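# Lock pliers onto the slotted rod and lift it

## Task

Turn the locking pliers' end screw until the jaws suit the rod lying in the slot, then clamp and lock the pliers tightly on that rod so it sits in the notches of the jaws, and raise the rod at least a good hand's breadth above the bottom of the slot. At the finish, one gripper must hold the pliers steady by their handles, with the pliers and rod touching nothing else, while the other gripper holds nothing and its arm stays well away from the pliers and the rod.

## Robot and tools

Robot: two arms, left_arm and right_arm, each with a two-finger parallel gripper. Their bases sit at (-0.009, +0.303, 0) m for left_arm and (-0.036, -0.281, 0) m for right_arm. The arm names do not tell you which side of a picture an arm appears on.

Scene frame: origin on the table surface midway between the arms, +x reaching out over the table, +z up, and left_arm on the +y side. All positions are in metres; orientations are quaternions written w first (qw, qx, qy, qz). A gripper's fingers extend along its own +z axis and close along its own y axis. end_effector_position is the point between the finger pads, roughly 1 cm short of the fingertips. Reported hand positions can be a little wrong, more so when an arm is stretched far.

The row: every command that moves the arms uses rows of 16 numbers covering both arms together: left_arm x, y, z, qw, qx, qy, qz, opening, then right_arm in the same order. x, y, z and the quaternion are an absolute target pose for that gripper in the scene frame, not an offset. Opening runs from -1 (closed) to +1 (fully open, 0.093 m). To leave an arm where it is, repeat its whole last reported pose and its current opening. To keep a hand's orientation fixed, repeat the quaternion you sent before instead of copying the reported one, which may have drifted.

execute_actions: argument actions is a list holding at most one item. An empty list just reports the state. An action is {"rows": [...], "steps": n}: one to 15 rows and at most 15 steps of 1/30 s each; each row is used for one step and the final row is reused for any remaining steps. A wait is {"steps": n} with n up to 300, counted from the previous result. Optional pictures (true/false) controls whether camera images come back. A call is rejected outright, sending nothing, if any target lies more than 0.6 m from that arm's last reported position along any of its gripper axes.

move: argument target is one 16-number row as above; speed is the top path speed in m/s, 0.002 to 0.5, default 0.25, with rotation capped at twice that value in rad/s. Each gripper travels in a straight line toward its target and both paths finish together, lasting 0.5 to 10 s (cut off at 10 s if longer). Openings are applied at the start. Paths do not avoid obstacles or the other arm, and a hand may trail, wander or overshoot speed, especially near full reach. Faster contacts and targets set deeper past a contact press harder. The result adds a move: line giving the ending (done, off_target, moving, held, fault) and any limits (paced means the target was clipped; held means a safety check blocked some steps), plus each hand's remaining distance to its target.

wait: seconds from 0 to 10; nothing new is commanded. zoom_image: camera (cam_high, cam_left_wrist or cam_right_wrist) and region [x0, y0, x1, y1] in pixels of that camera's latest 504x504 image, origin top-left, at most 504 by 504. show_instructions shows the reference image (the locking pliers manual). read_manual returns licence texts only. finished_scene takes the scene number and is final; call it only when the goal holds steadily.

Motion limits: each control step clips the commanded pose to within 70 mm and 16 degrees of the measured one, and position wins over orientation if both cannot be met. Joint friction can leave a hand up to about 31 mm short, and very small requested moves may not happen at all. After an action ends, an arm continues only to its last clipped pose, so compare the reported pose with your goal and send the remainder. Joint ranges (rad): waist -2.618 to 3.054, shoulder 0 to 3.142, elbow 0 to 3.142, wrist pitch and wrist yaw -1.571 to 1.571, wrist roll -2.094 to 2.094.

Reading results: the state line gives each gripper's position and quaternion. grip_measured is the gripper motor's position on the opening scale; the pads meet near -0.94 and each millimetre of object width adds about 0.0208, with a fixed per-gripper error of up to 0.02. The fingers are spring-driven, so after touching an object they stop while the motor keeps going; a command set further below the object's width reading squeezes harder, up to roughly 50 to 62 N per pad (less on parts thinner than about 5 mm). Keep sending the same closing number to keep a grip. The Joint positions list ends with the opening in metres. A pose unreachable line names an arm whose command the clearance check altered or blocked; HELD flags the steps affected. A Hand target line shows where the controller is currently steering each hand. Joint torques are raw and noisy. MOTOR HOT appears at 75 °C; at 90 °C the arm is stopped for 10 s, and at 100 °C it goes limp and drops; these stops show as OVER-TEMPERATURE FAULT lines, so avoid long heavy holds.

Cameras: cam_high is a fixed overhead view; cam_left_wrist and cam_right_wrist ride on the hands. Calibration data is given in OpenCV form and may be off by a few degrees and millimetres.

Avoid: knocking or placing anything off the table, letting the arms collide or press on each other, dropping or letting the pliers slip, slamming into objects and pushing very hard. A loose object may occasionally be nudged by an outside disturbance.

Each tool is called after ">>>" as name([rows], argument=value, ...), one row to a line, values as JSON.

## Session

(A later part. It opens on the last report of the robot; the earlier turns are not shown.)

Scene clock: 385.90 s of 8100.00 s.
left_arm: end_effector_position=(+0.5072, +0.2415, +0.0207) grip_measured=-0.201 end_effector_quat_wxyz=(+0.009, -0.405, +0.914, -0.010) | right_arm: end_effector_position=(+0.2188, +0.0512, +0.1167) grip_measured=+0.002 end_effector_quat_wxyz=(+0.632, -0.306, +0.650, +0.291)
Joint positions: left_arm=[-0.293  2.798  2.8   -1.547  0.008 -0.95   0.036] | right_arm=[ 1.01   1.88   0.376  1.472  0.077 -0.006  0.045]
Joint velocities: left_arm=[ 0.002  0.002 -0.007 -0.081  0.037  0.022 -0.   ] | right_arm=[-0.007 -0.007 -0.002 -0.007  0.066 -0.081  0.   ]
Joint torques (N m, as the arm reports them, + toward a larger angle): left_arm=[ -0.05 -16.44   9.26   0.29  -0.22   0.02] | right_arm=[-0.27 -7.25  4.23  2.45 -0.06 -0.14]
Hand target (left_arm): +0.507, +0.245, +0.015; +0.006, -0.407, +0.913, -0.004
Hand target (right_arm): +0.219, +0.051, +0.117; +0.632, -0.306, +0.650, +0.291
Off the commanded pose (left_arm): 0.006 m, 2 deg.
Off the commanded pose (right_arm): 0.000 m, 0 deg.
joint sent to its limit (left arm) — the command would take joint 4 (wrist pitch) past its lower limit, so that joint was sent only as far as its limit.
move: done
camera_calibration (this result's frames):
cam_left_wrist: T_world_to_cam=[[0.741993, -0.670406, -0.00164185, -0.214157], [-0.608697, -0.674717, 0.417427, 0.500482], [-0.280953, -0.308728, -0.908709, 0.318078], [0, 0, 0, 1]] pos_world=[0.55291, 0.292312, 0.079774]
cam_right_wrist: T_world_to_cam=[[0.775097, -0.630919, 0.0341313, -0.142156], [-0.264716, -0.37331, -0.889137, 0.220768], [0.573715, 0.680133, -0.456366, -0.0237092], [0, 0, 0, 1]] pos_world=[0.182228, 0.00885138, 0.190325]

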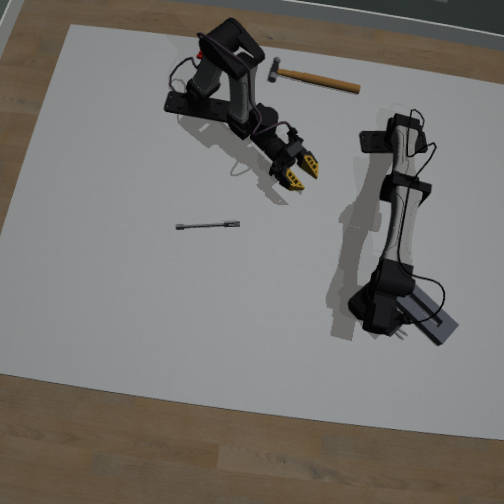

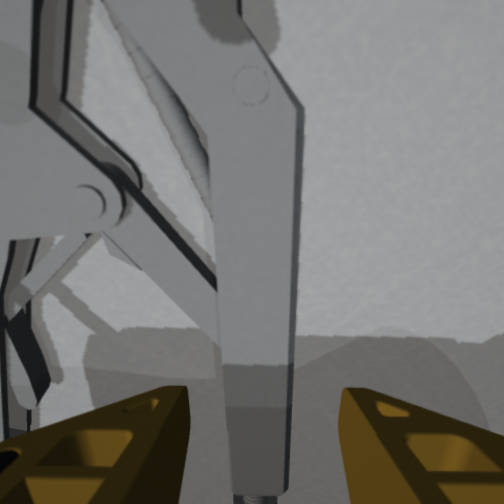

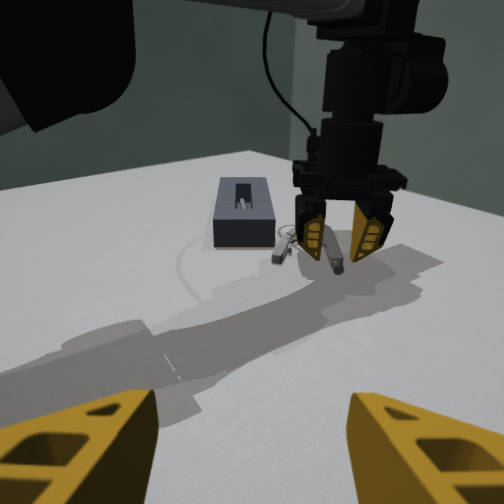

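>>> move(target=[0.513,0.249,0.008,0,-0.407,0.914,0,-0.2,0.2188,0.0512,0.1167,0.632,-0.306,0.650,0.291,0], speed=0.04)

>>> move(target=[0.513,0.249,0.008,0,-0.407,0.914,0,-0.82,0.2188,0.0512,0.1167,0.632,-0.306,0.650,0.291,0], speed=0.04)

Scene clock: 389.50 s of 8100.00 s.
left_arm: end_effector_position=(+0.5112, +0.2411, +0.0204) grip_measured=-0.201 end_effector_quat_wxyz=(+0.015, -0.404, +0.915, -0.013) | right_arm: end_effector_position=(+0.2188, +0.0512, +0.1167) grip_measured=+0.002 end_effector_quat_wxyz=(+0.632, -0.306, +0.650, +0.291)
Joint positions: left_arm=[-0.293  2.82   2.843 -1.554  0.008 -0.949  0.036] | right_arm=[ 1.01   1.88   0.376  1.472  0.077 -0.006  0.045]
Joint velocities: left_arm=[ 0.017 -0.002  0.007 -0.022 -0.051 -0.007  0.001] | right_arm=[-0.012  0.012 -0.022 -0.037  0.066  0.022 -0.   ]
Joint torques (N m, as the arm reports them, + toward a larger angle): left_arm=[  0.61 -14.96   9.83   0.42  -0.21   0.12] | right_arm=[-0.23 -7.25  4.22  2.45 -0.07 -0.15]
Hand target (left_arm): +0.512, +0.249, +0.008; +0.011, -0.407, +0.913, -0.006
Hand target (right_arm): +0.219, +0.051, +0.117; +0.632, -0.306, +0.650, +0.291
Off the commanded pose (left_arm): 0.015 m, 2 deg.
Off the commanded pose (right_arm): 0.000 m, 0 deg.
joint sent to its limit (left arm) — the command would take joint 4 (wrist pitch) past its lower limit, so that joint was sent only as far as its limit.
move: off_target (left_arm)
camera_calibration (this result's frames):
cam_left_wrist: T_world_to_cam=[[0.740922, -0.671522, 0.0096161, -0.216789], [-0.615539, -0.673287, 0.409629, 0.50606], [-0.268601, -0.309422, -0.912201, 0.312738], [0, 0, 0, 1]] pos_world=[0.556125, 0.291913, 0.0800673]
cam_right_wrist: T_world_to_cam=[[0.775097, -0.630919, 0.0341313, -0.142156], [-0.264716, -0.37331, -0.889137, 0.220768], [0.573715, 0.680133, -0.456366, -0.0237092], [0, 0, 0, 1]] pos_world=[0.182228, 0.00885138, 0.190325]

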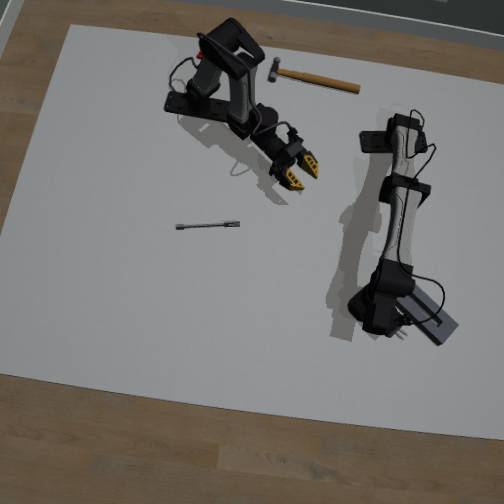

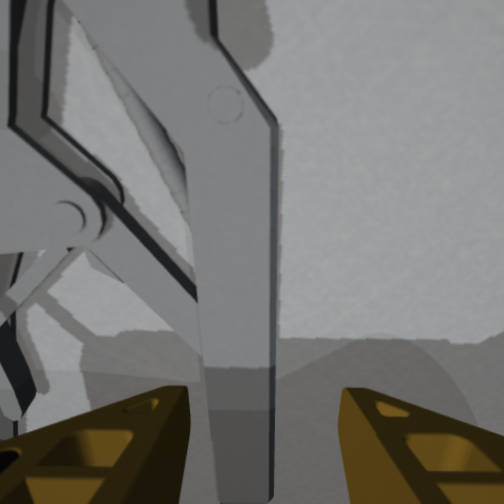

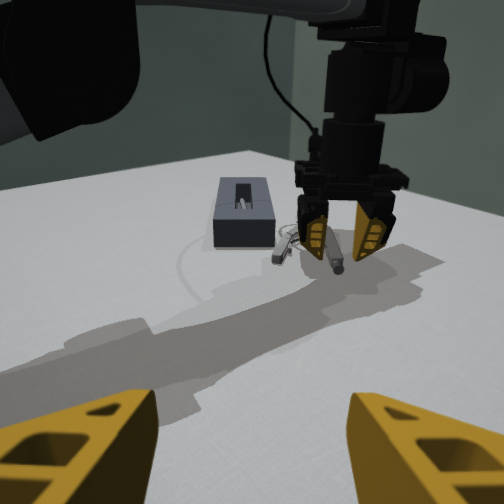

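Scene clock: 390.23 s of 8100.00 s.
left_arm: end_effector_position=(+0.5118, +0.2409, +0.0204) grip_measured=-0.802 end_effector_quat_wxyz=(+0.016, -0.404, +0.915, -0.014) | right_arm: end_effector_position=(+0.2188, +0.0512, +0.1167) grip_measured=+0.002 end_effector_quat_wxyz=(+0.632, -0.306, +0.650, +0.291)
Joint positions: left_arm=[-0.293  2.82   2.843 -1.551  0.008 -0.949  0.007] | right_arm=[ 1.01   1.88   0.376  1.472  0.077 -0.006  0.045]
Joint velocities: left_arm=[-0.002 -0.002 -0.012  0.022 -0.095  0.051 -0.001] | right_arm=[-0.012 -0.012 -0.007 -0.066 -0.007  0.022  0.001]
Joint torques (N m, as the arm reports them, + toward a larger angle): left_arm=[  0.77 -14.7   10.08   0.37  -0.24   0.13] | right_arm=[-0.25 -7.25  4.19  2.46 -0.07 -0.13]
Hand target (left_arm): +0.512, +0.249, +0.008; +0.011, -0.407, +0.913, -0.006
Hand target (right_arm): +0.219, +0.051, +0.117; +0.632, -0.306, +0.650, +0.291
Off the commanded pose (left_arm): 0.015 m, 3 deg.
Off the commanded pose (right_arm): 0.000 m, 0 deg.
joint sent to its limit (left arm) — the command would take joint 4 (wrist pitch) past its lower limit, so that joint was sent only as far as its limit.
move: off_target (left_arm)
camera_calibration (this result's frames):
cam_left_wrist: T_world_to_cam=[[0.740873, -0.671534, 0.0122327, -0.217416], [-0.616609, -0.67283, 0.408769, 0.506754], [-0.266272, -0.310389, -0.912556, 0.311917], [0, 0, 0, 1]] pos_world=[0.556601, 0.291773, 0.0801557]
cam_right_wrist: T_world_to_cam=[[0.775097, -0.630919, 0.0341313, -0.142156], [-0.264716, -0.37331, -0.889137, 0.220768], [0.573715, 0.680133, -0.456366, -0.0237092], [0, 0, 0, 1]] pos_world=[0.182228, 0.00885138, 0.190325]

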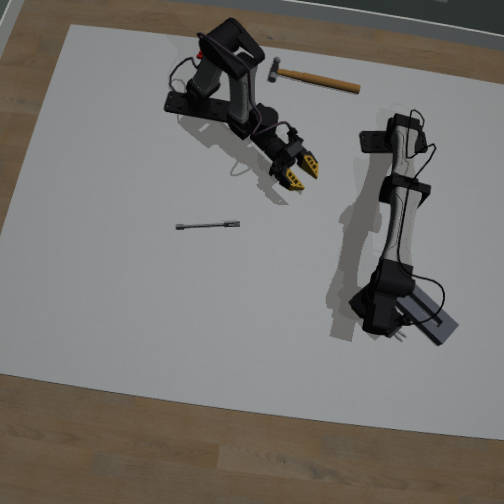

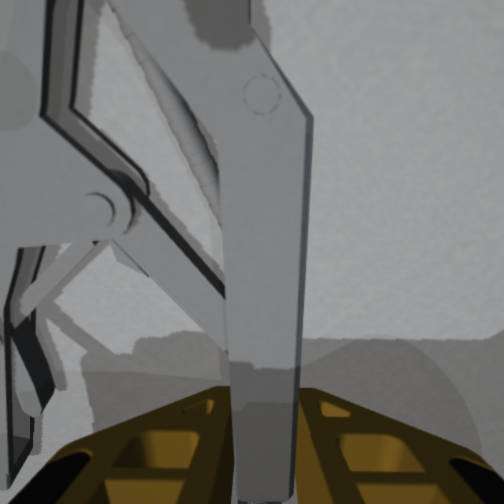

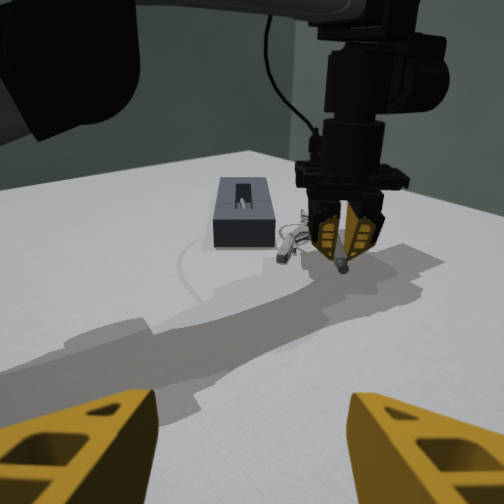

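>>> move(target=[0.49,0.22,0.05,0,-0.407,0.914,0,-0.82,0.2188,0.0512,0.1167,0.632,-0.306,0.650,0.291,0], speed=0.1)

>>> move(target=[0.33,0.14,0.03,0,-0.407,0.914,0,-0.82,0.19,0.02,0.1167,0.632,-0.306,0.650,0.291,0], speed=0.2)

>>> move(target=[0.33,0.14,0.008,0,-0.407,0.914,0,-0.82,0.19,0.02,0.1167,0.632,-0.306,0.650,0.291,0], speed=0.04)

Scene clock: 396.27 s of 8100.00 s.
left_arm: end_effector_position=(+0.4933, +0.2185, +0.0471) grip_measured=-0.802 end_effector_quat_wxyz=(+0.009, -0.403, +0.915, -0.012) | right_arm: end_effector_position=(+0.2188, +0.0512, +0.1167) grip_measured=+0.002 end_effector_quat_wxyz=(+0.632, -0.306, +0.650, +0.291)
Joint positions: left_arm=[-0.341  2.695  2.703 -1.552  0.01  -0.994  0.007] | right_arm=[ 1.01   1.88   0.376  1.472  0.077 -0.006  0.045]
Joint velocities: left_arm=[-0.002 -0.002  0.002  0.051 -0.11  -0.007 -0.001] | right_arm=[ 0.007  0.007 -0.002  0.037 -0.007  0.066 -0.001]
Joint torques (N m, as the arm reports them, + toward a larger angle): left_arm=[ -0.44 -19.13   5.76   0.32  -0.19  -0.04] | right_arm=[-0.3  -7.27  4.22  2.45 -0.06 -0.14]
Hand target (left_arm): +0.490, +0.220, +0.049; +0.007, -0.407, +0.913, -0.006
Hand target (right_arm): +0.219, +0.051, +0.117; +0.632, -0.306, +0.650, +0.291
Off the commanded pose (left_arm): 0.005 m, 2 deg.
Off the commanded pose (right_arm): 0.000 m, 0 deg.
joint sent to its limit (left arm) — the command would take joint 4 (wrist pitch) past its lower limit, so that joint was sent only as far as its limit.
move: done
camera_calibration (this result's frames):
cam_left_wrist: T_world_to_cam=[[0.739642, -0.673, 0.00102012, -0.217608], [-0.611344, -0.671245, 0.419153, 0.465974], [-0.281405, -0.310647, -0.907915, 0.331788], [0, 0, 0, 1]] pos_world=[0.539189, 0.269401, 0.106142]
cam_right_wrist: T_world_to_cam=[[0.775097, -0.630919, 0.0341313, -0.142156], [-0.264716, -0.37331, -0.889137, 0.220768], [0.573715, 0.680133, -0.456366, -0.0237092], [0, 0, 0, 1]] pos_world=[0.182228, 0.00885138, 0.190325]

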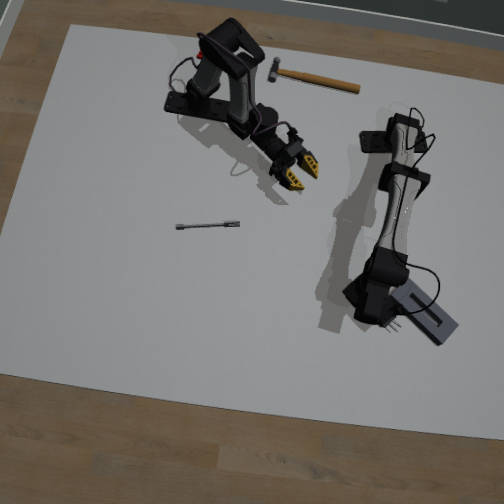

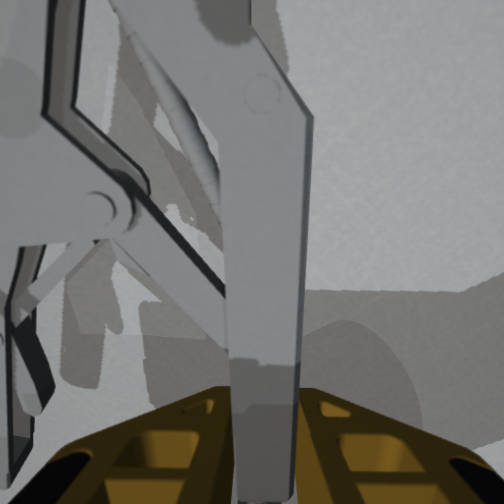

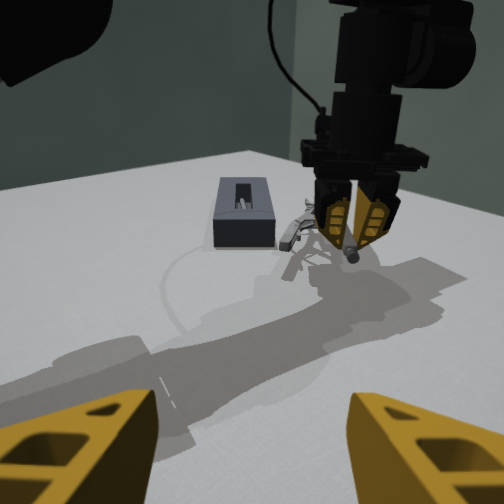

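Scene clock: 397.80 s of 8100.00 s.
left_arm: end_effector_position=(+0.3338, +0.1313, +0.0271) grip_measured=-0.802 end_effector_quat_wxyz=(-0.011, -0.401, +0.916, -0.005) | right_arm: end_effector_position=(+0.1939, +0.0217, +0.1074) grip_measured=+0.002 end_effector_quat_wxyz=(+0.622, -0.312, +0.659, +0.285)
Joint positions: left_arm=[-0.632  2.062  1.512 -1.027  0.023 -1.28   0.007] | right_arm=[ 1.024  1.82   0.223  1.533  0.09  -0.006  0.045]
Joint velocities: left_arm=[-0.017 -0.007  0.002 -0.007 -0.022 -0.037 -0.001] | right_arm=[-0.012  0.012  0.007 -0.037 -0.022  0.095  0.002]
Joint torques (N m, as the arm reports them, + toward a larger angle): left_arm=[ -0.08 -14.54   5.33   0.38  -0.28  -0.09] | right_arm=[ 0.36 -8.22  2.6   2.76  0.04 -0.12]
Hand target (left_arm): +0.332, +0.136, +0.029; -0.004, -0.407, +0.914, -0.003
Hand target (right_arm): +0.191, +0.020, +0.117; +0.632, -0.306, +0.650, +0.291
Off the commanded pose (left_arm): 0.010 m, 2 deg.
Off the commanded pose (right_arm): 0.010 m, 2 deg.
move: done
camera_calibration (this result's frames):
cam_left_wrist: T_world_to_cam=[[0.735696, -0.676815, -0.0259366, -0.155766], [-0.597279, -0.666347, 0.446362, 0.312256], [-0.319387, -0.312896, -0.894476, 0.25423], [0, 0, 0, 1]] pos_world=[0.382298, 0.182193, 0.0839831]
cam_right_wrist: T_world_to_cam=[[0.775978, -0.629682, 0.0368675, -0.141673], [-0.280236, -0.396528, -0.874204, 0.196845], [0.56509, 0.668031, -0.484157, 0.0112969], [0, 0, 0, 1]] pos_world=[0.158714, -0.0187012, 0.182775]

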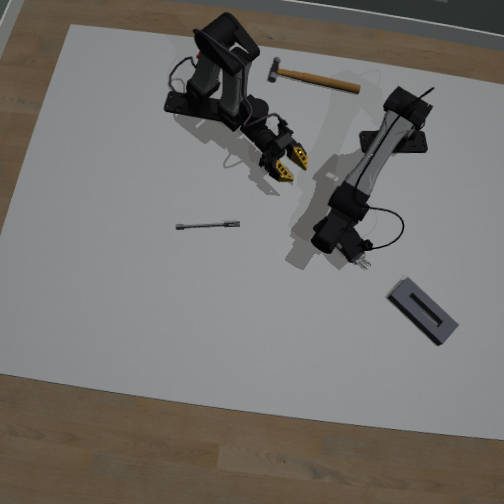

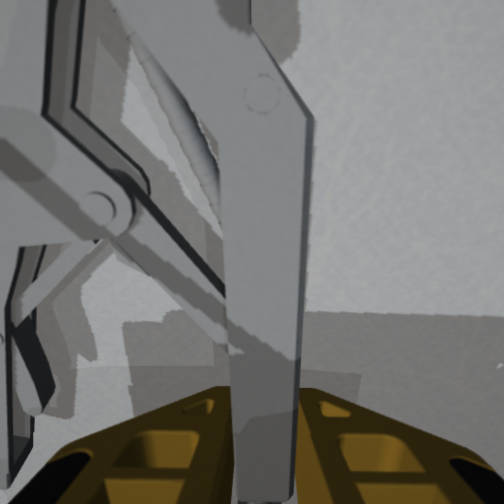

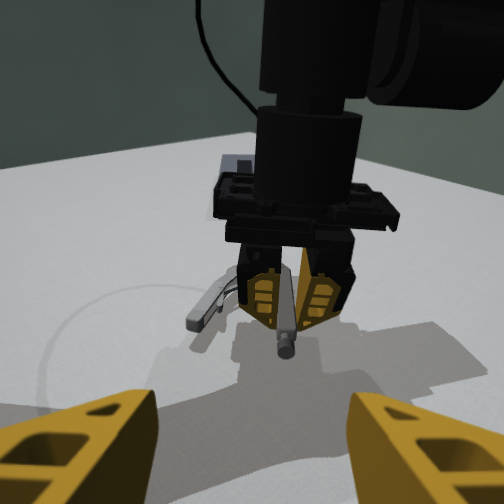

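Scene clock: 398.57 s of 8100.00 s.
left_arm: end_effector_position=(+0.3319, +0.1331, +0.0167) grip_measured=-0.802 end_effector_quat_wxyz=(-0.006, -0.401, +0.916, -0.008) | right_arm: end_effector_position=(+0.1943, +0.0214, +0.1080) grip_measured=+0.002 end_effector_quat_wxyz=(+0.623, -0.311, +0.659, +0.285)
Joint positions: left_arm=[-0.632  2.057  1.461 -0.97   0.019 -1.28   0.007] | right_arm=[ 1.024  1.82   0.223  1.535  0.093 -0.006  0.045]
Joint velocities: left_arm=[ 0.022 -0.012 -0.007 -0.081  0.037 -0.007 -0.   ] | right_arm=[ 0.002 -0.032  0.007 -0.007  0.007 -0.081 -0.001]
Joint torques (N m, as the arm reports them, + toward a larger angle): left_arm=[  0.13 -12.39   4.39   0.6   -0.36  -0.05] | right_arm=[ 0.6  -7.88  2.66  2.78 -0.01 -0.12]
Hand target (left_arm): +0.330, +0.140, +0.008; -0.000, -0.407, +0.914, +0.000
Hand target (right_arm): +0.190, +0.020, +0.117; +0.632, -0.306, +0.650, +0.291
Off the commanded pose (left_arm): 0.011 m, 1 deg.
Off the commanded pose (right_arm): 0.010 m, 2 deg.
move: off_target (left_arm)
camera_calibration (this result's frames):
cam_left_wrist: T_world_to_cam=[[0.735935, -0.676833, -0.0172578, -0.153697], [-0.602199, -0.666009, 0.440214, 0.3186], [-0.309445, -0.313576, -0.897727, 0.241697], [0, 0, 0, 1]] pos_world=[0.379764, 0.183953, 0.0740734]
cam_right_wrist: T_world_to_cam=[[0.774243, -0.631813, 0.0368658, -0.141757], [-0.280024, -0.394223, -0.875314, 0.197357], [0.567569, 0.667383, -0.482148, 0.0108499], [0, 0, 0, 1]] pos_world=[0.158861, -0.0190025, 0.183207]

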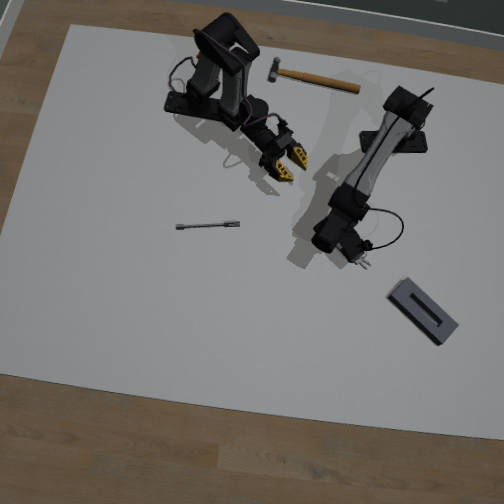

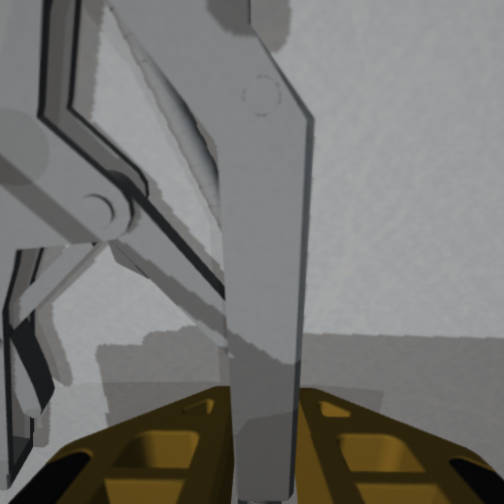

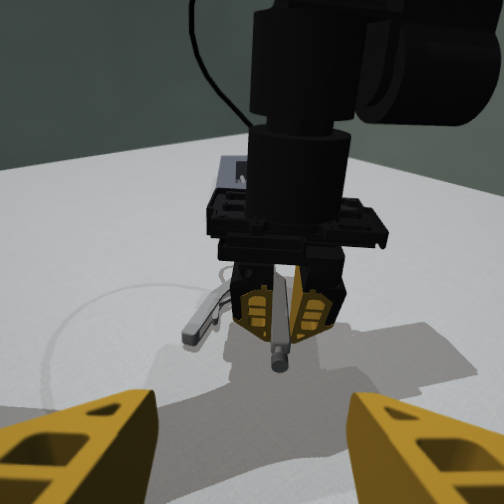

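>>> move(target=[0.332,0.135,0.012,0,-0.407,0.914,0,-0.2,0.19,0.02,0.1167,0.632,-0.306,0.650,0.291,0], speed=0.04)

>>> move(target=[0.330,0.137,0.05,0,-0.407,0.914,0,-0.2,0.19,0.02,0.1167,0.632,-0.306,0.650,0.291,0], speed=0.1)

>>> move(target=[0.303,0.163,0.045,0,-0.407,0.914,0,1.0,0.19,0.02,0.1167,0.632,-0.306,0.650,0.291,0], speed=0.1)

Scene clock: 403.10 s of 8100.00 s.
left_arm: end_effector_position=(+0.3271, +0.1366, +0.0173) grip_measured=-0.202 end_effector_quat_wxyz=(-0.011, -0.404, +0.915, +0.003) | right_arm: end_effector_position=(+0.1935, +0.0220, +0.1081) grip_measured=+0.002 end_effector_quat_wxyz=(+0.623, -0.311, +0.658, +0.285)
Joint positions: left_arm=[-0.632  2.055  1.461 -0.995  0.012 -1.287  0.036] | right_arm=[ 1.027  1.82   0.223  1.536  0.093 -0.006  0.045]
Joint velocities: left_arm=[ 0.002 -0.007 -0.002 -0.022 -0.007 -0.037 -0.001] | right_arm=[ 0.002  0.007 -0.012 -0.022 -0.037 -0.051 -0.   ]
Joint torques (N m, as the arm reports them, + toward a larger angle): left_arm=[ -0.78 -11.43   7.     0.59  -0.31  -0.06] | right_arm=[ 0.37 -7.9   2.66  2.73  0.   -0.12]
Hand target (left_arm): +0.332, +0.135, +0.012; -0.000, -0.407, +0.913, +0.000
Hand target (right_arm): +0.190, +0.020, +0.117; +0.632, -0.306, +0.650, +0.291
Off the commanded pose (left_arm): 0.007 m, 1 deg.
Off the commanded pose (right_arm): 0.009 m, 2 deg.
move: done
camera_calibration (this result's frames):
cam_left_wrist: T_world_to_cam=[[0.739744, -0.671607, -0.0415117, -0.149211], [-0.589898, -0.676953, 0.440176, 0.315267], [-0.323727, -0.30113, -0.896951, 0.244831], [0, 0, 0, 1]] pos_world=[0.375612, 0.186936, 0.0746345]
cam_right_wrist: T_world_to_cam=[[0.775679, -0.630049, 0.0368838, -0.141049], [-0.278896, -0.394613, -0.875499, 0.197264], [0.566162, 0.668819, -0.481811, 0.01115], [0, 0, 0, 1]] pos_world=[0.158112, -0.0184822, 0.183279]

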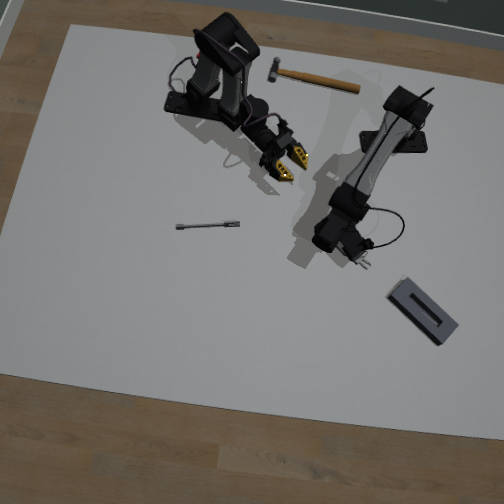

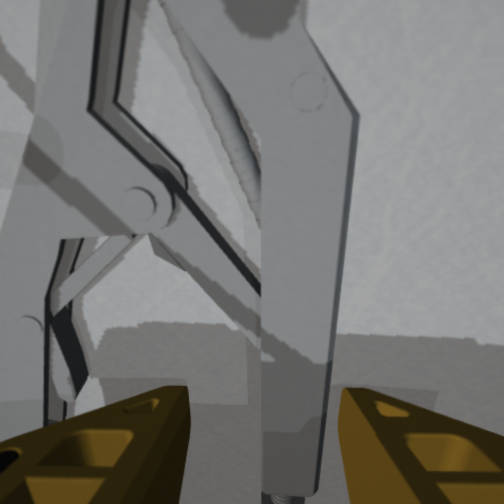

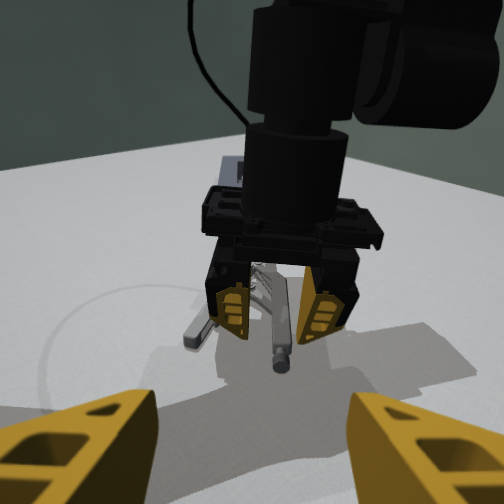

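Scene clock: 404.03 s of 8100.00 s.
left_arm: end_effector_position=(+0.3254, +0.1384, +0.0420) grip_measured=-0.201 end_effector_quat_wxyz=(-0.008, -0.404, +0.915, +0.004) | right_arm: end_effector_position=(+0.1935, +0.0220, +0.1081) grip_measured=+0.002 end_effector_quat_wxyz=(+0.623, -0.311, +0.658, +0.285)
Joint positions: left_arm=[-0.632  2.016  1.506 -1.077  0.008 -1.287  0.036] | right_arm=[ 1.027  1.82   0.223  1.536  0.093 -0.006  0.045]
Joint velocities: left_arm=[-0.002 -0.012 -0.012 -0.139 -0.022 -0.022  0.   ] | right_arm=[ 0.002 -0.002 -0.002 -0.051  0.066 -0.007 -0.001]
Joint torques (N m, as the arm reports them, + toward a larger angle): left_arm=[ -0.41 -12.78  10.     0.09  -0.22  -0.02] | right_arm=[ 0.34 -7.9   2.63  2.73  0.01 -0.13]
Hand target (left_arm): +0.329, +0.137, +0.050; +0.000, -0.407, +0.914, +0.000
Hand target (right_arm): +0.190, +0.020, +0.117; +0.632, -0.306, +0.650, +0.291
Off the commanded pose (left_arm): 0.009 m, 1 deg.
Off the commanded pose (right_arm): 0.009 m, 2 deg.
move: done
camera_calibration (this result's frames):
cam_left_wrist: T_world_to_cam=[[0.739846, -0.671522, -0.0410591, -0.145886], [-0.591662, -0.678484, 0.435426, 0.305578], [-0.320256, -0.297855, -0.899288, 0.265518], [0, 0, 0, 1]] pos_world=[0.373766, 0.18845, 0.0997308]
cam_right_wrist: T_world_to_cam=[[0.775679, -0.630049, 0.0368838, -0.141049], [-0.278896, -0.394613, -0.875499, 0.197264], [0.566162, 0.668819, -0.481811, 0.01115], [0, 0, 0, 1]] pos_world=[0.158112, -0.0184822, 0.183279]

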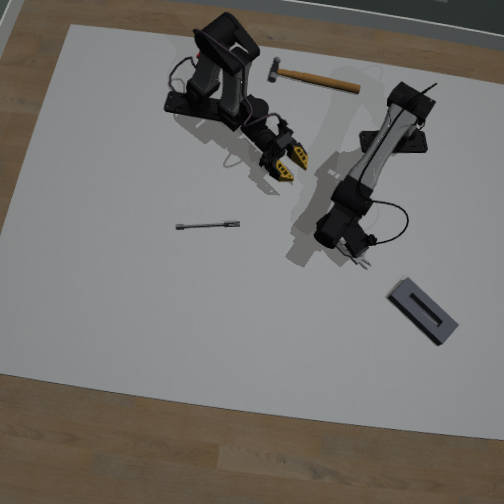

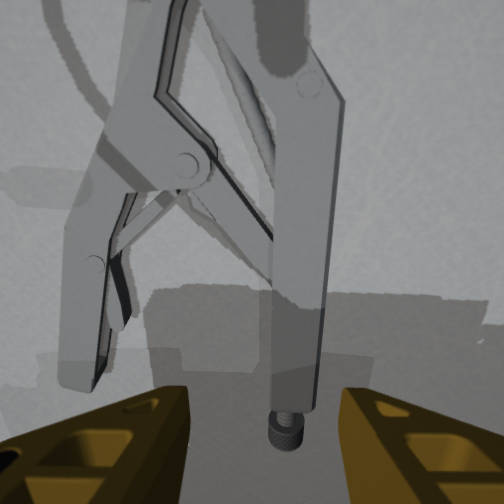

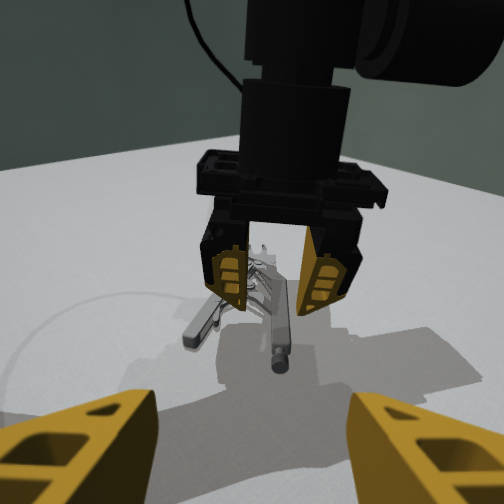

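Scene clock: 404.93 s of 8100.00 s.
left_arm: end_effector_position=(+0.3059, +0.1573, +0.0474) grip_measured=+1.000 end_effector_quat_wxyz=(-0.001, -0.407, +0.913, -0.003) | right_arm: end_effector_position=(+0.1935, +0.0220, +0.1081) grip_measured=+0.002 end_effector_quat_wxyz=(+0.623, -0.311, +0.658, +0.285)
Joint positions: left_arm=[-0.608  1.899  1.363 -1.033  0.006 -1.271  0.093] | right_arm=[ 1.027  1.82   0.223  1.536  0.093 -0.006  0.045]
Joint velocities: left_arm=[-0.012 -0.012  0.012 -0.007 -0.022 -0.022  0.   ] | right_arm=[-0.022 -0.002 -0.017  0.007  0.022 -0.022 -0.   ]
Joint torques (N m, as the arm reports them, + toward a larger angle): left_arm=[  0.28 -12.16   5.08   0.41  -0.24   0.1 ] | right_arm=[ 0.37 -7.89  2.62  2.73  0.01 -0.12]
Hand target (left_arm): +0.303, +0.163, +0.045; +0.000, -0.407, +0.914, +0.001
Hand target (right_arm): +0.190, +0.020, +0.117; +0.632, -0.306, +0.650, +0.291
Off the commanded pose (left_arm): 0.007 m, 0 deg.
Off the commanded pose (right_arm): 0.009 m, 2 deg.
move: done
camera_calibration (this result's frames):
cam_left_wrist: T_world_to_cam=[[0.745513, -0.666074, -0.0235678, -0.121929], [-0.594161, -0.680212, 0.429284, 0.305826], [-0.301966, -0.306034, -0.902862, 0.265606], [0, 0, 0, 1]] pos_world=[0.352814, 0.208097, 0.105646]
cam_right_wrist: T_world_to_cam=[[0.775679, -0.630049, 0.0368838, -0.141049], [-0.278896, -0.394613, -0.875499, 0.197264], [0.566162, 0.668819, -0.481811, 0.01115], [0, 0, 0, 1]] pos_world=[0.158112, -0.0184822, 0.183279]

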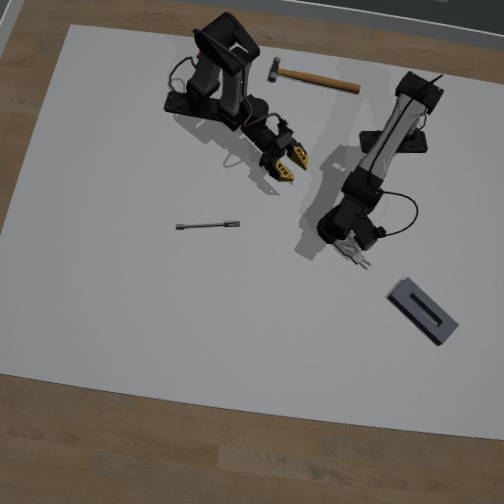

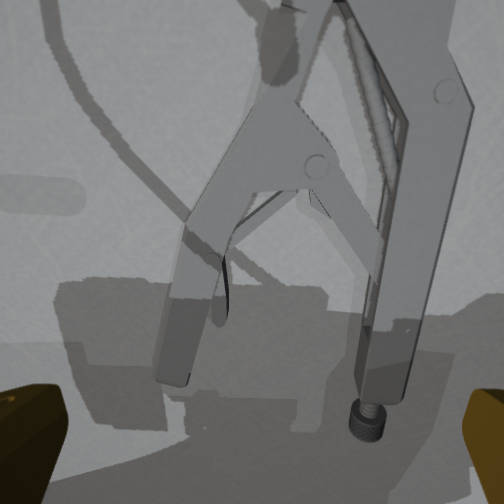

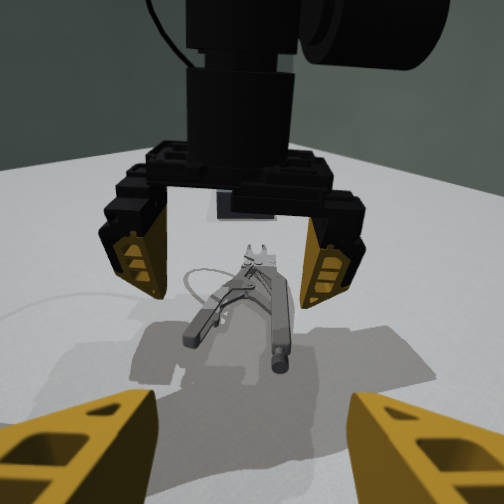

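>>> move(target=[0.320,0.164,0.008,0,-0.407,0.914,0,1.0,0.19,0.02,0.1167,0.632,-0.306,0.650,0.291,0], speed=0.08)

>>> move(target=[0.320,0.164,0.010,0,-0.407,0.914,0,0.2,0.19,0.02,0.1167,0.632,-0.306,0.650,0.291,0], speed=0.08)

>>> zoom_image(camera="cam_high", region=[330,230,390,290])

Scene clock: 408.80 s of 8100.00 s.
left_arm: end_effector_position=(+0.3289, +0.1560, +0.0226) grip_measured=+1.000 end_effector_quat_wxyz=(+0.011, -0.407, +0.913, -0.017) | right_arm: end_effector_position=(+0.1935, +0.0220, +0.1082) grip_measured=+0.002 end_effector_quat_wxyz=(+0.623, -0.311, +0.658, +0.285)
Joint positions: left_arm=[-0.586  1.974  1.363 -0.92   0.006 -1.247  0.093] | right_arm=[ 1.027  1.82   0.223  1.536  0.093 -0.006  0.045]
Joint velocities: left_arm=[-0.012  0.002 -0.017  0.007  0.022 -0.022  0.   ] | right_arm=[ 0.037 -0.022  0.002 -0.022  0.007  0.037 -0.001]
Joint torques (N m, as the arm reports them, + toward a larger angle): left_arm=[ 0.24 -9.98  4.04  0.53 -0.2   0.14] | right_arm=[ 0.35 -7.93  2.6   2.72  0.   -0.12]
Hand target (left_arm): +0.320, +0.164, +0.008; +0.000, -0.407, +0.914, +0.000
Hand target (right_arm): +0.190, +0.020, +0.117; +0.632, -0.306, +0.650, +0.291
Off the commanded pose (left_arm): 0.019 m, 2 deg.
Off the commanded pose (right_arm): 0.009 m, 2 deg.
move: off_target (left_arm)
camera_calibration (this result's frames):
cam_left_wrist: T_world_to_cam=[[0.7452, -0.666726, 0.0123813, -0.141106], [-0.609428, -0.673386, 0.418507, 0.333438], [-0.270692, -0.319417, -0.908129, 0.241658], [0, 0, 0, 1]] pos_world=[0.373774, 0.207643, 0.0816571]
cam_right_wrist: T_world_to_cam=[[0.775671, -0.630061, 0.0368548, -0.141047], [-0.278706, -0.394338, -0.875683, 0.197324], [0.566267, 0.66897, -0.481478, 0.0111299], [0, 0, 0, 1]] pos_world=[0.158099, -0.0185012, 0.18335]

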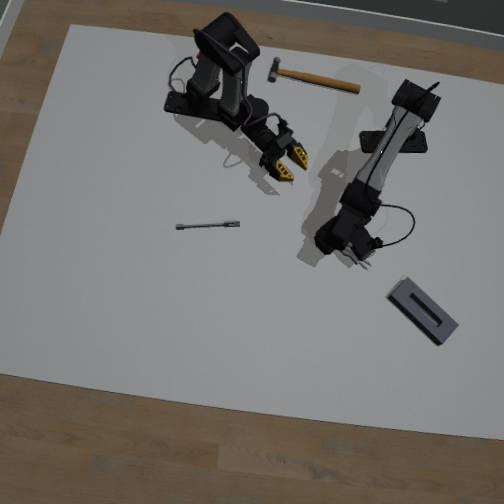

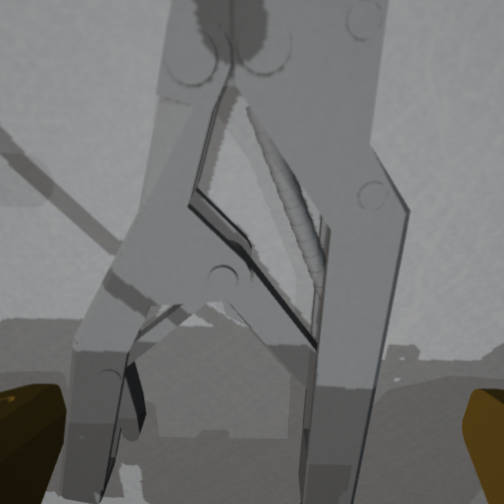

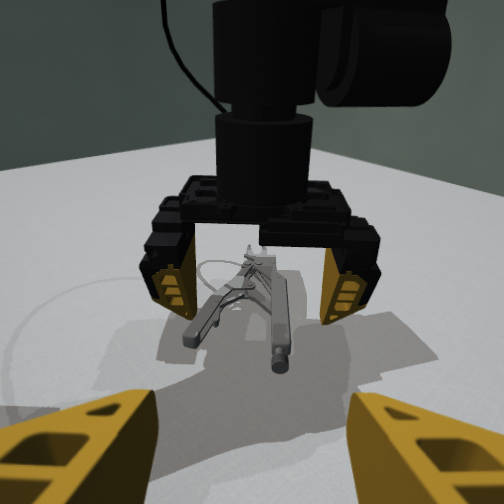

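Scene clock: 409.50 s of 8100.00 s.
left_arm: end_effector_position=(+0.3288, +0.1559, +0.0226) grip_measured=+0.206 end_effector_quat_wxyz=(+0.011, -0.407, +0.913, -0.017) | right_arm: end_effector_position=(+0.1935, +0.0220, +0.1082) grip_measured=+0.002 end_effector_quat_wxyz=(+0.623, -0.311, +0.658, +0.285)
Joint positions: left_arm=[-0.586  1.974  1.363 -0.92   0.006 -1.247  0.055] | right_arm=[ 1.027  1.82   0.223  1.536  0.093 -0.006  0.045]
Joint velocities: left_arm=[ 0.012  0.007 -0.012 -0.022  0.007 -0.037 -0.001] | right_arm=[ 0.007 -0.002  0.002  0.037 -0.007 -0.022  0.001]
Joint torques (N m, as the arm reports them, + toward a larger angle): left_arm=[  0.25 -10.37   4.48   0.46  -0.22   0.1 ] | right_arm=[ 0.32 -7.89  2.67  2.73  0.01 -0.11]
Hand target (left_arm): +0.320, +0.164, +0.010; -0.000, -0.407, +0.914, +0.000
Hand target (right_arm): +0.190, +0.020, +0.117; +0.632, -0.306, +0.650, +0.291
Off the commanded pose (left_arm): 0.017 m, 2 deg.
Off the commanded pose (right_arm): 0.009 m, 2 deg.
move: off_target (left_arm)
camera_calibration (this result's frames):
cam_left_wrist: T_world_to_cam=[[0.744929, -0.667024, 0.0126192, -0.141017], [-0.609582, -0.672848, 0.419149, 0.333279], [-0.271092, -0.319929, -0.90783, 0.241811], [0, 0, 0, 1]] pos_world=[0.373761, 0.207547, 0.0816092]
cam_right_wrist: T_world_to_cam=[[0.775671, -0.630061, 0.0368548, -0.141047], [-0.278706, -0.394338, -0.875683, 0.197324], [0.566267, 0.66897, -0.481478, 0.0111299], [0, 0, 0, 1]] pos_world=[0.158099, -0.0185012, 0.18335]

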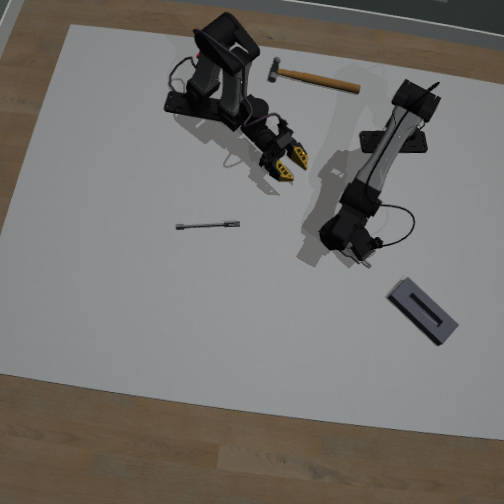

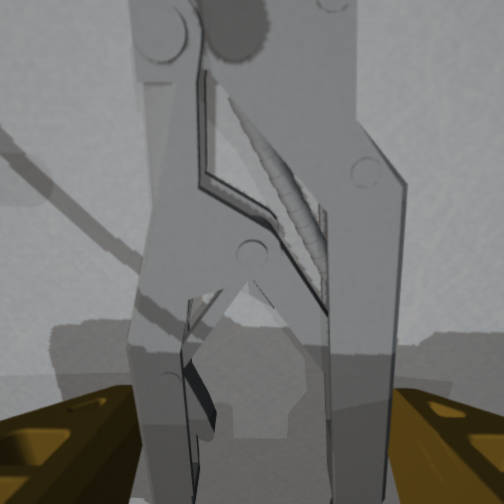

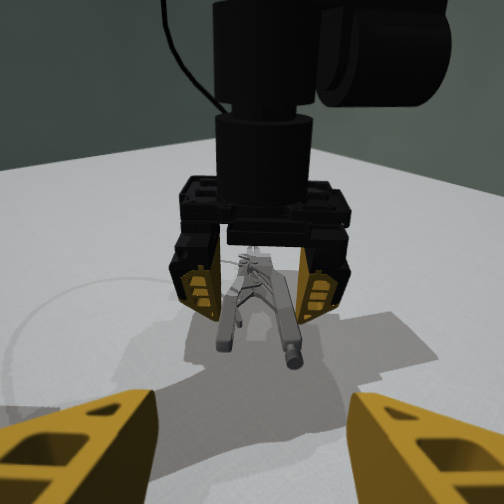

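Region (330, 230, 390, 290) of cam_high's 504x504 image, scaled by 8.400, with more detail than that image has.

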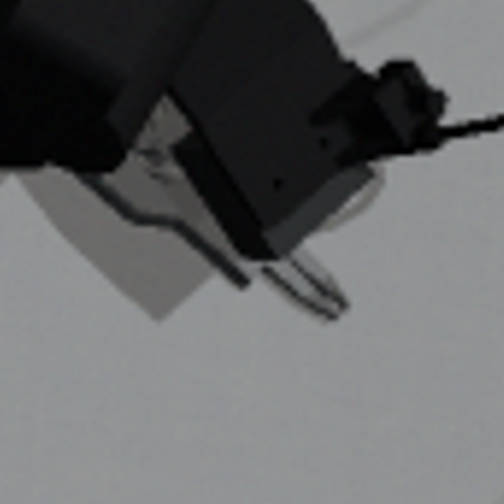

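>>> move(target=[0.320,0.164,0.012,0,-0.407,0.914,0,0.34,0.19,0.02,0.1167,0.632,-0.306,0.650,0.291,0], speed=0.08)

>>> zoom_image(camera="cam_high", region=[345,245,385,285])

>>> move(target=[0.320,0.164,0.012,0,-0.407,0.914,0,0.5,0.19,0.02,0.1167,0.632,-0.306,0.650,0.291,0], speed=0.08)

>>> zoom_image(camera="cam_high", region=[345,245,385,285])

Scene clock: 419.17 s of 8100.00 s.
left_arm: end_effector_position=(+0.3289, +0.1560, +0.0226) grip_measured=+0.342 end_effector_quat_wxyz=(+0.011, -0.407, +0.913, -0.017) | right_arm: end_effector_position=(+0.1935, +0.0220, +0.1082) grip_measured=+0.002 end_effector_quat_wxyz=(+0.623, -0.311, +0.658, +0.285)
Joint positions: left_arm=[-0.586  1.974  1.363 -0.92   0.006 -1.247  0.062] | right_arm=[ 1.027  1.82   0.223  1.536  0.093 -0.006  0.045]
Joint velocities: left_arm=[-0.007 -0.007  0.007  0.007  0.007  0.022  0.   ] | right_arm=[ 0.007 -0.007 -0.027 -0.022  0.037  0.007 -0.   ]
Joint torques (N m, as the arm reports them, + toward a larger angle): left_arm=[  0.27 -10.6    4.85   0.39  -0.2    0.14] | right_arm=[ 0.34 -7.87  2.66  2.72  0.   -0.12]
Hand target (left_arm): +0.320, +0.164, +0.012; -0.000, -0.407, +0.914, -0.000
Hand target (right_arm): +0.190, +0.020, +0.117; +0.632, -0.306, +0.650, +0.291
Off the commanded pose (left_arm): 0.016 m, 2 deg.
Off the commanded pose (right_arm): 0.009 m, 2 deg.
move: off_target (left_arm)
camera_calibration (this result's frames):
cam_left_wrist: T_world_to_cam=[[0.744946, -0.66701, 0.0123785, -0.140978], [-0.609688, -0.673159, 0.418494, 0.333488], [-0.270807, -0.319302, -0.908135, 0.241677], [0, 0, 0, 1]] pos_world=[0.373793, 0.207625, 0.0816582]
cam_right_wrist: T_world_to_cam=[[0.775671, -0.630061, 0.0368548, -0.141047], [-0.278706, -0.394338, -0.875683, 0.197324], [0.566267, 0.66897, -0.481478, 0.0111299], [0, 0, 0, 1]] pos_world=[0.158099, -0.0185012, 0.18335]

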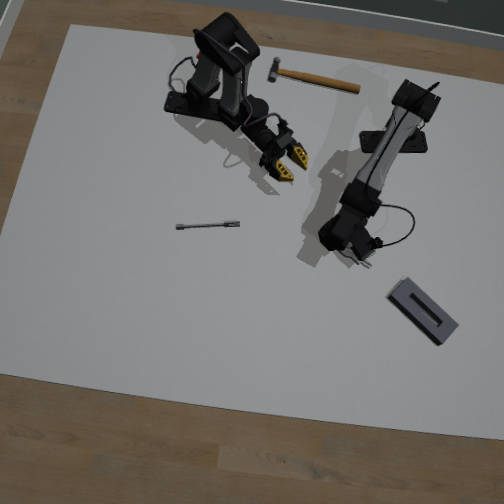

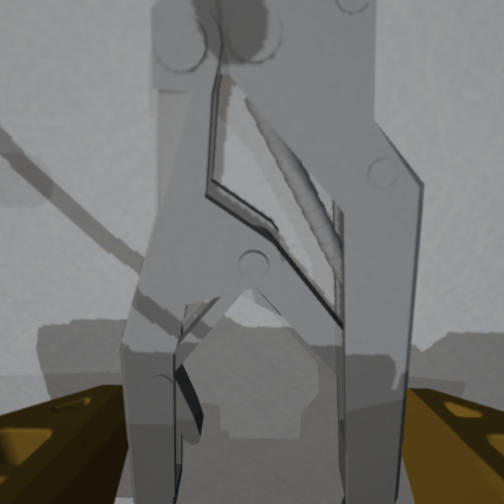

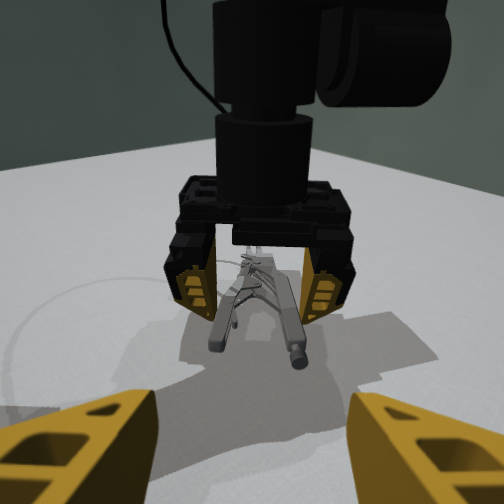

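Region (345, 245, 385, 285) of cam_high's 504x504 image, scaled by 12.600, with more detail than that image has.

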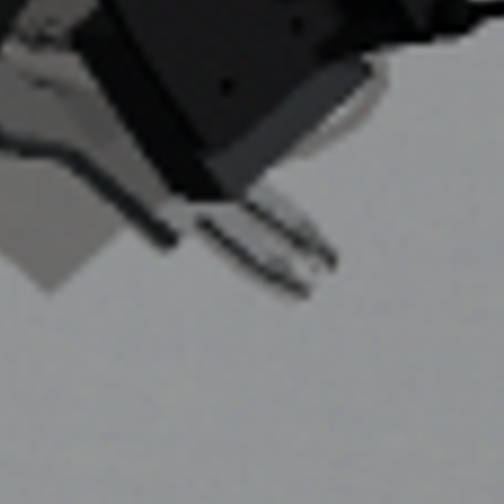

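Scene clock: 419.87 s of 8100.00 s.
left_arm: end_effector_position=(+0.3288, +0.1561, +0.0226) grip_measured=+0.499 end_effector_quat_wxyz=(+0.011, -0.407, +0.913, -0.016) | right_arm: end_effector_position=(+0.1935, +0.0220, +0.1082) grip_measured=+0.002 end_effector_quat_wxyz=(+0.623, -0.311, +0.658, +0.285)
Joint positions: left_arm=[-0.586  1.974  1.363 -0.92   0.005 -1.247  0.069] | right_arm=[ 1.027  1.82   0.223  1.536  0.093 -0.006  0.045]
Joint velocities: left_arm=[-0.012 -0.022 -0.012  0.037 -0.022  0.022 -0.   ] | right_arm=[-0.002 -0.022 -0.022 -0.022  0.007  0.037 -0.   ]
Joint torques (N m, as the arm reports them, + toward a larger angle): left_arm=[  0.27 -10.73   4.82   0.4   -0.19   0.12] | right_arm=[ 0.35 -7.94  2.65  2.72  0.   -0.12]
Hand target (left_arm): +0.320, +0.164, +0.012; -0.000, -0.407, +0.914, -0.000
Hand target (right_arm): +0.190, +0.020, +0.117; +0.632, -0.306, +0.650, +0.291
Off the commanded pose (left_arm): 0.016 m, 2 deg.
Off the commanded pose (right_arm): 0.009 m, 2 deg.
move: off_target (left_arm)
camera_calibration (this result's frames):
cam_left_wrist: T_world_to_cam=[[0.744958, -0.667005, 0.0118963, -0.140864], [-0.609595, -0.673378, 0.418277, 0.333527], [-0.270982, -0.318851, -0.908242, 0.241678], [0, 0, 0, 1]] pos_world=[0.373745, 0.207692, 0.0816711]
cam_right_wrist: T_world_to_cam=[[0.775671, -0.630061, 0.0368548, -0.141047], [-0.278706, -0.394338, -0.875683, 0.197324], [0.566267, 0.66897, -0.481478, 0.0111299], [0, 0, 0, 1]] pos_world=[0.158099, -0.0185012, 0.18335]

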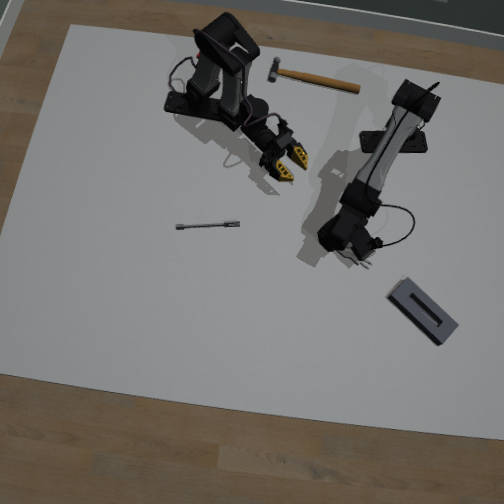

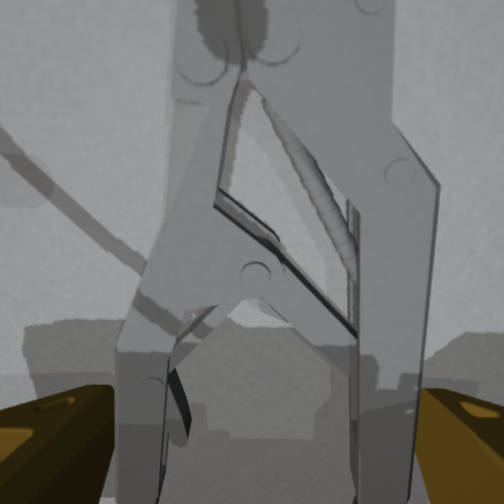

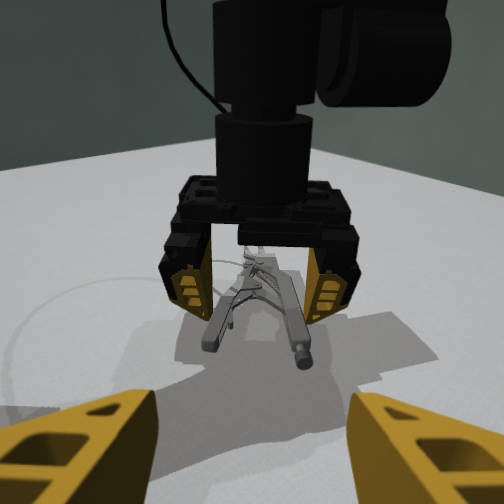

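Region (345, 245, 385, 285) of cam_high's 504x504 image, scaled by 12.600, with more detail than that image has.

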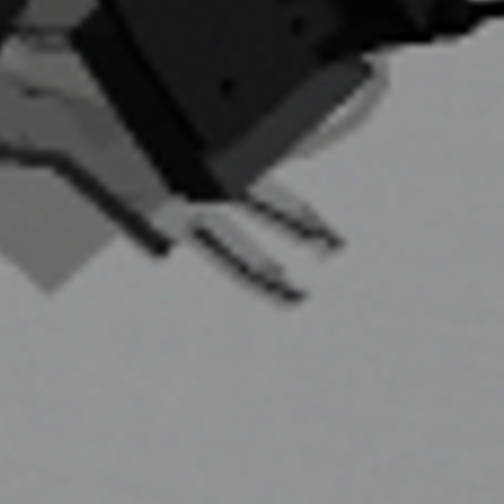

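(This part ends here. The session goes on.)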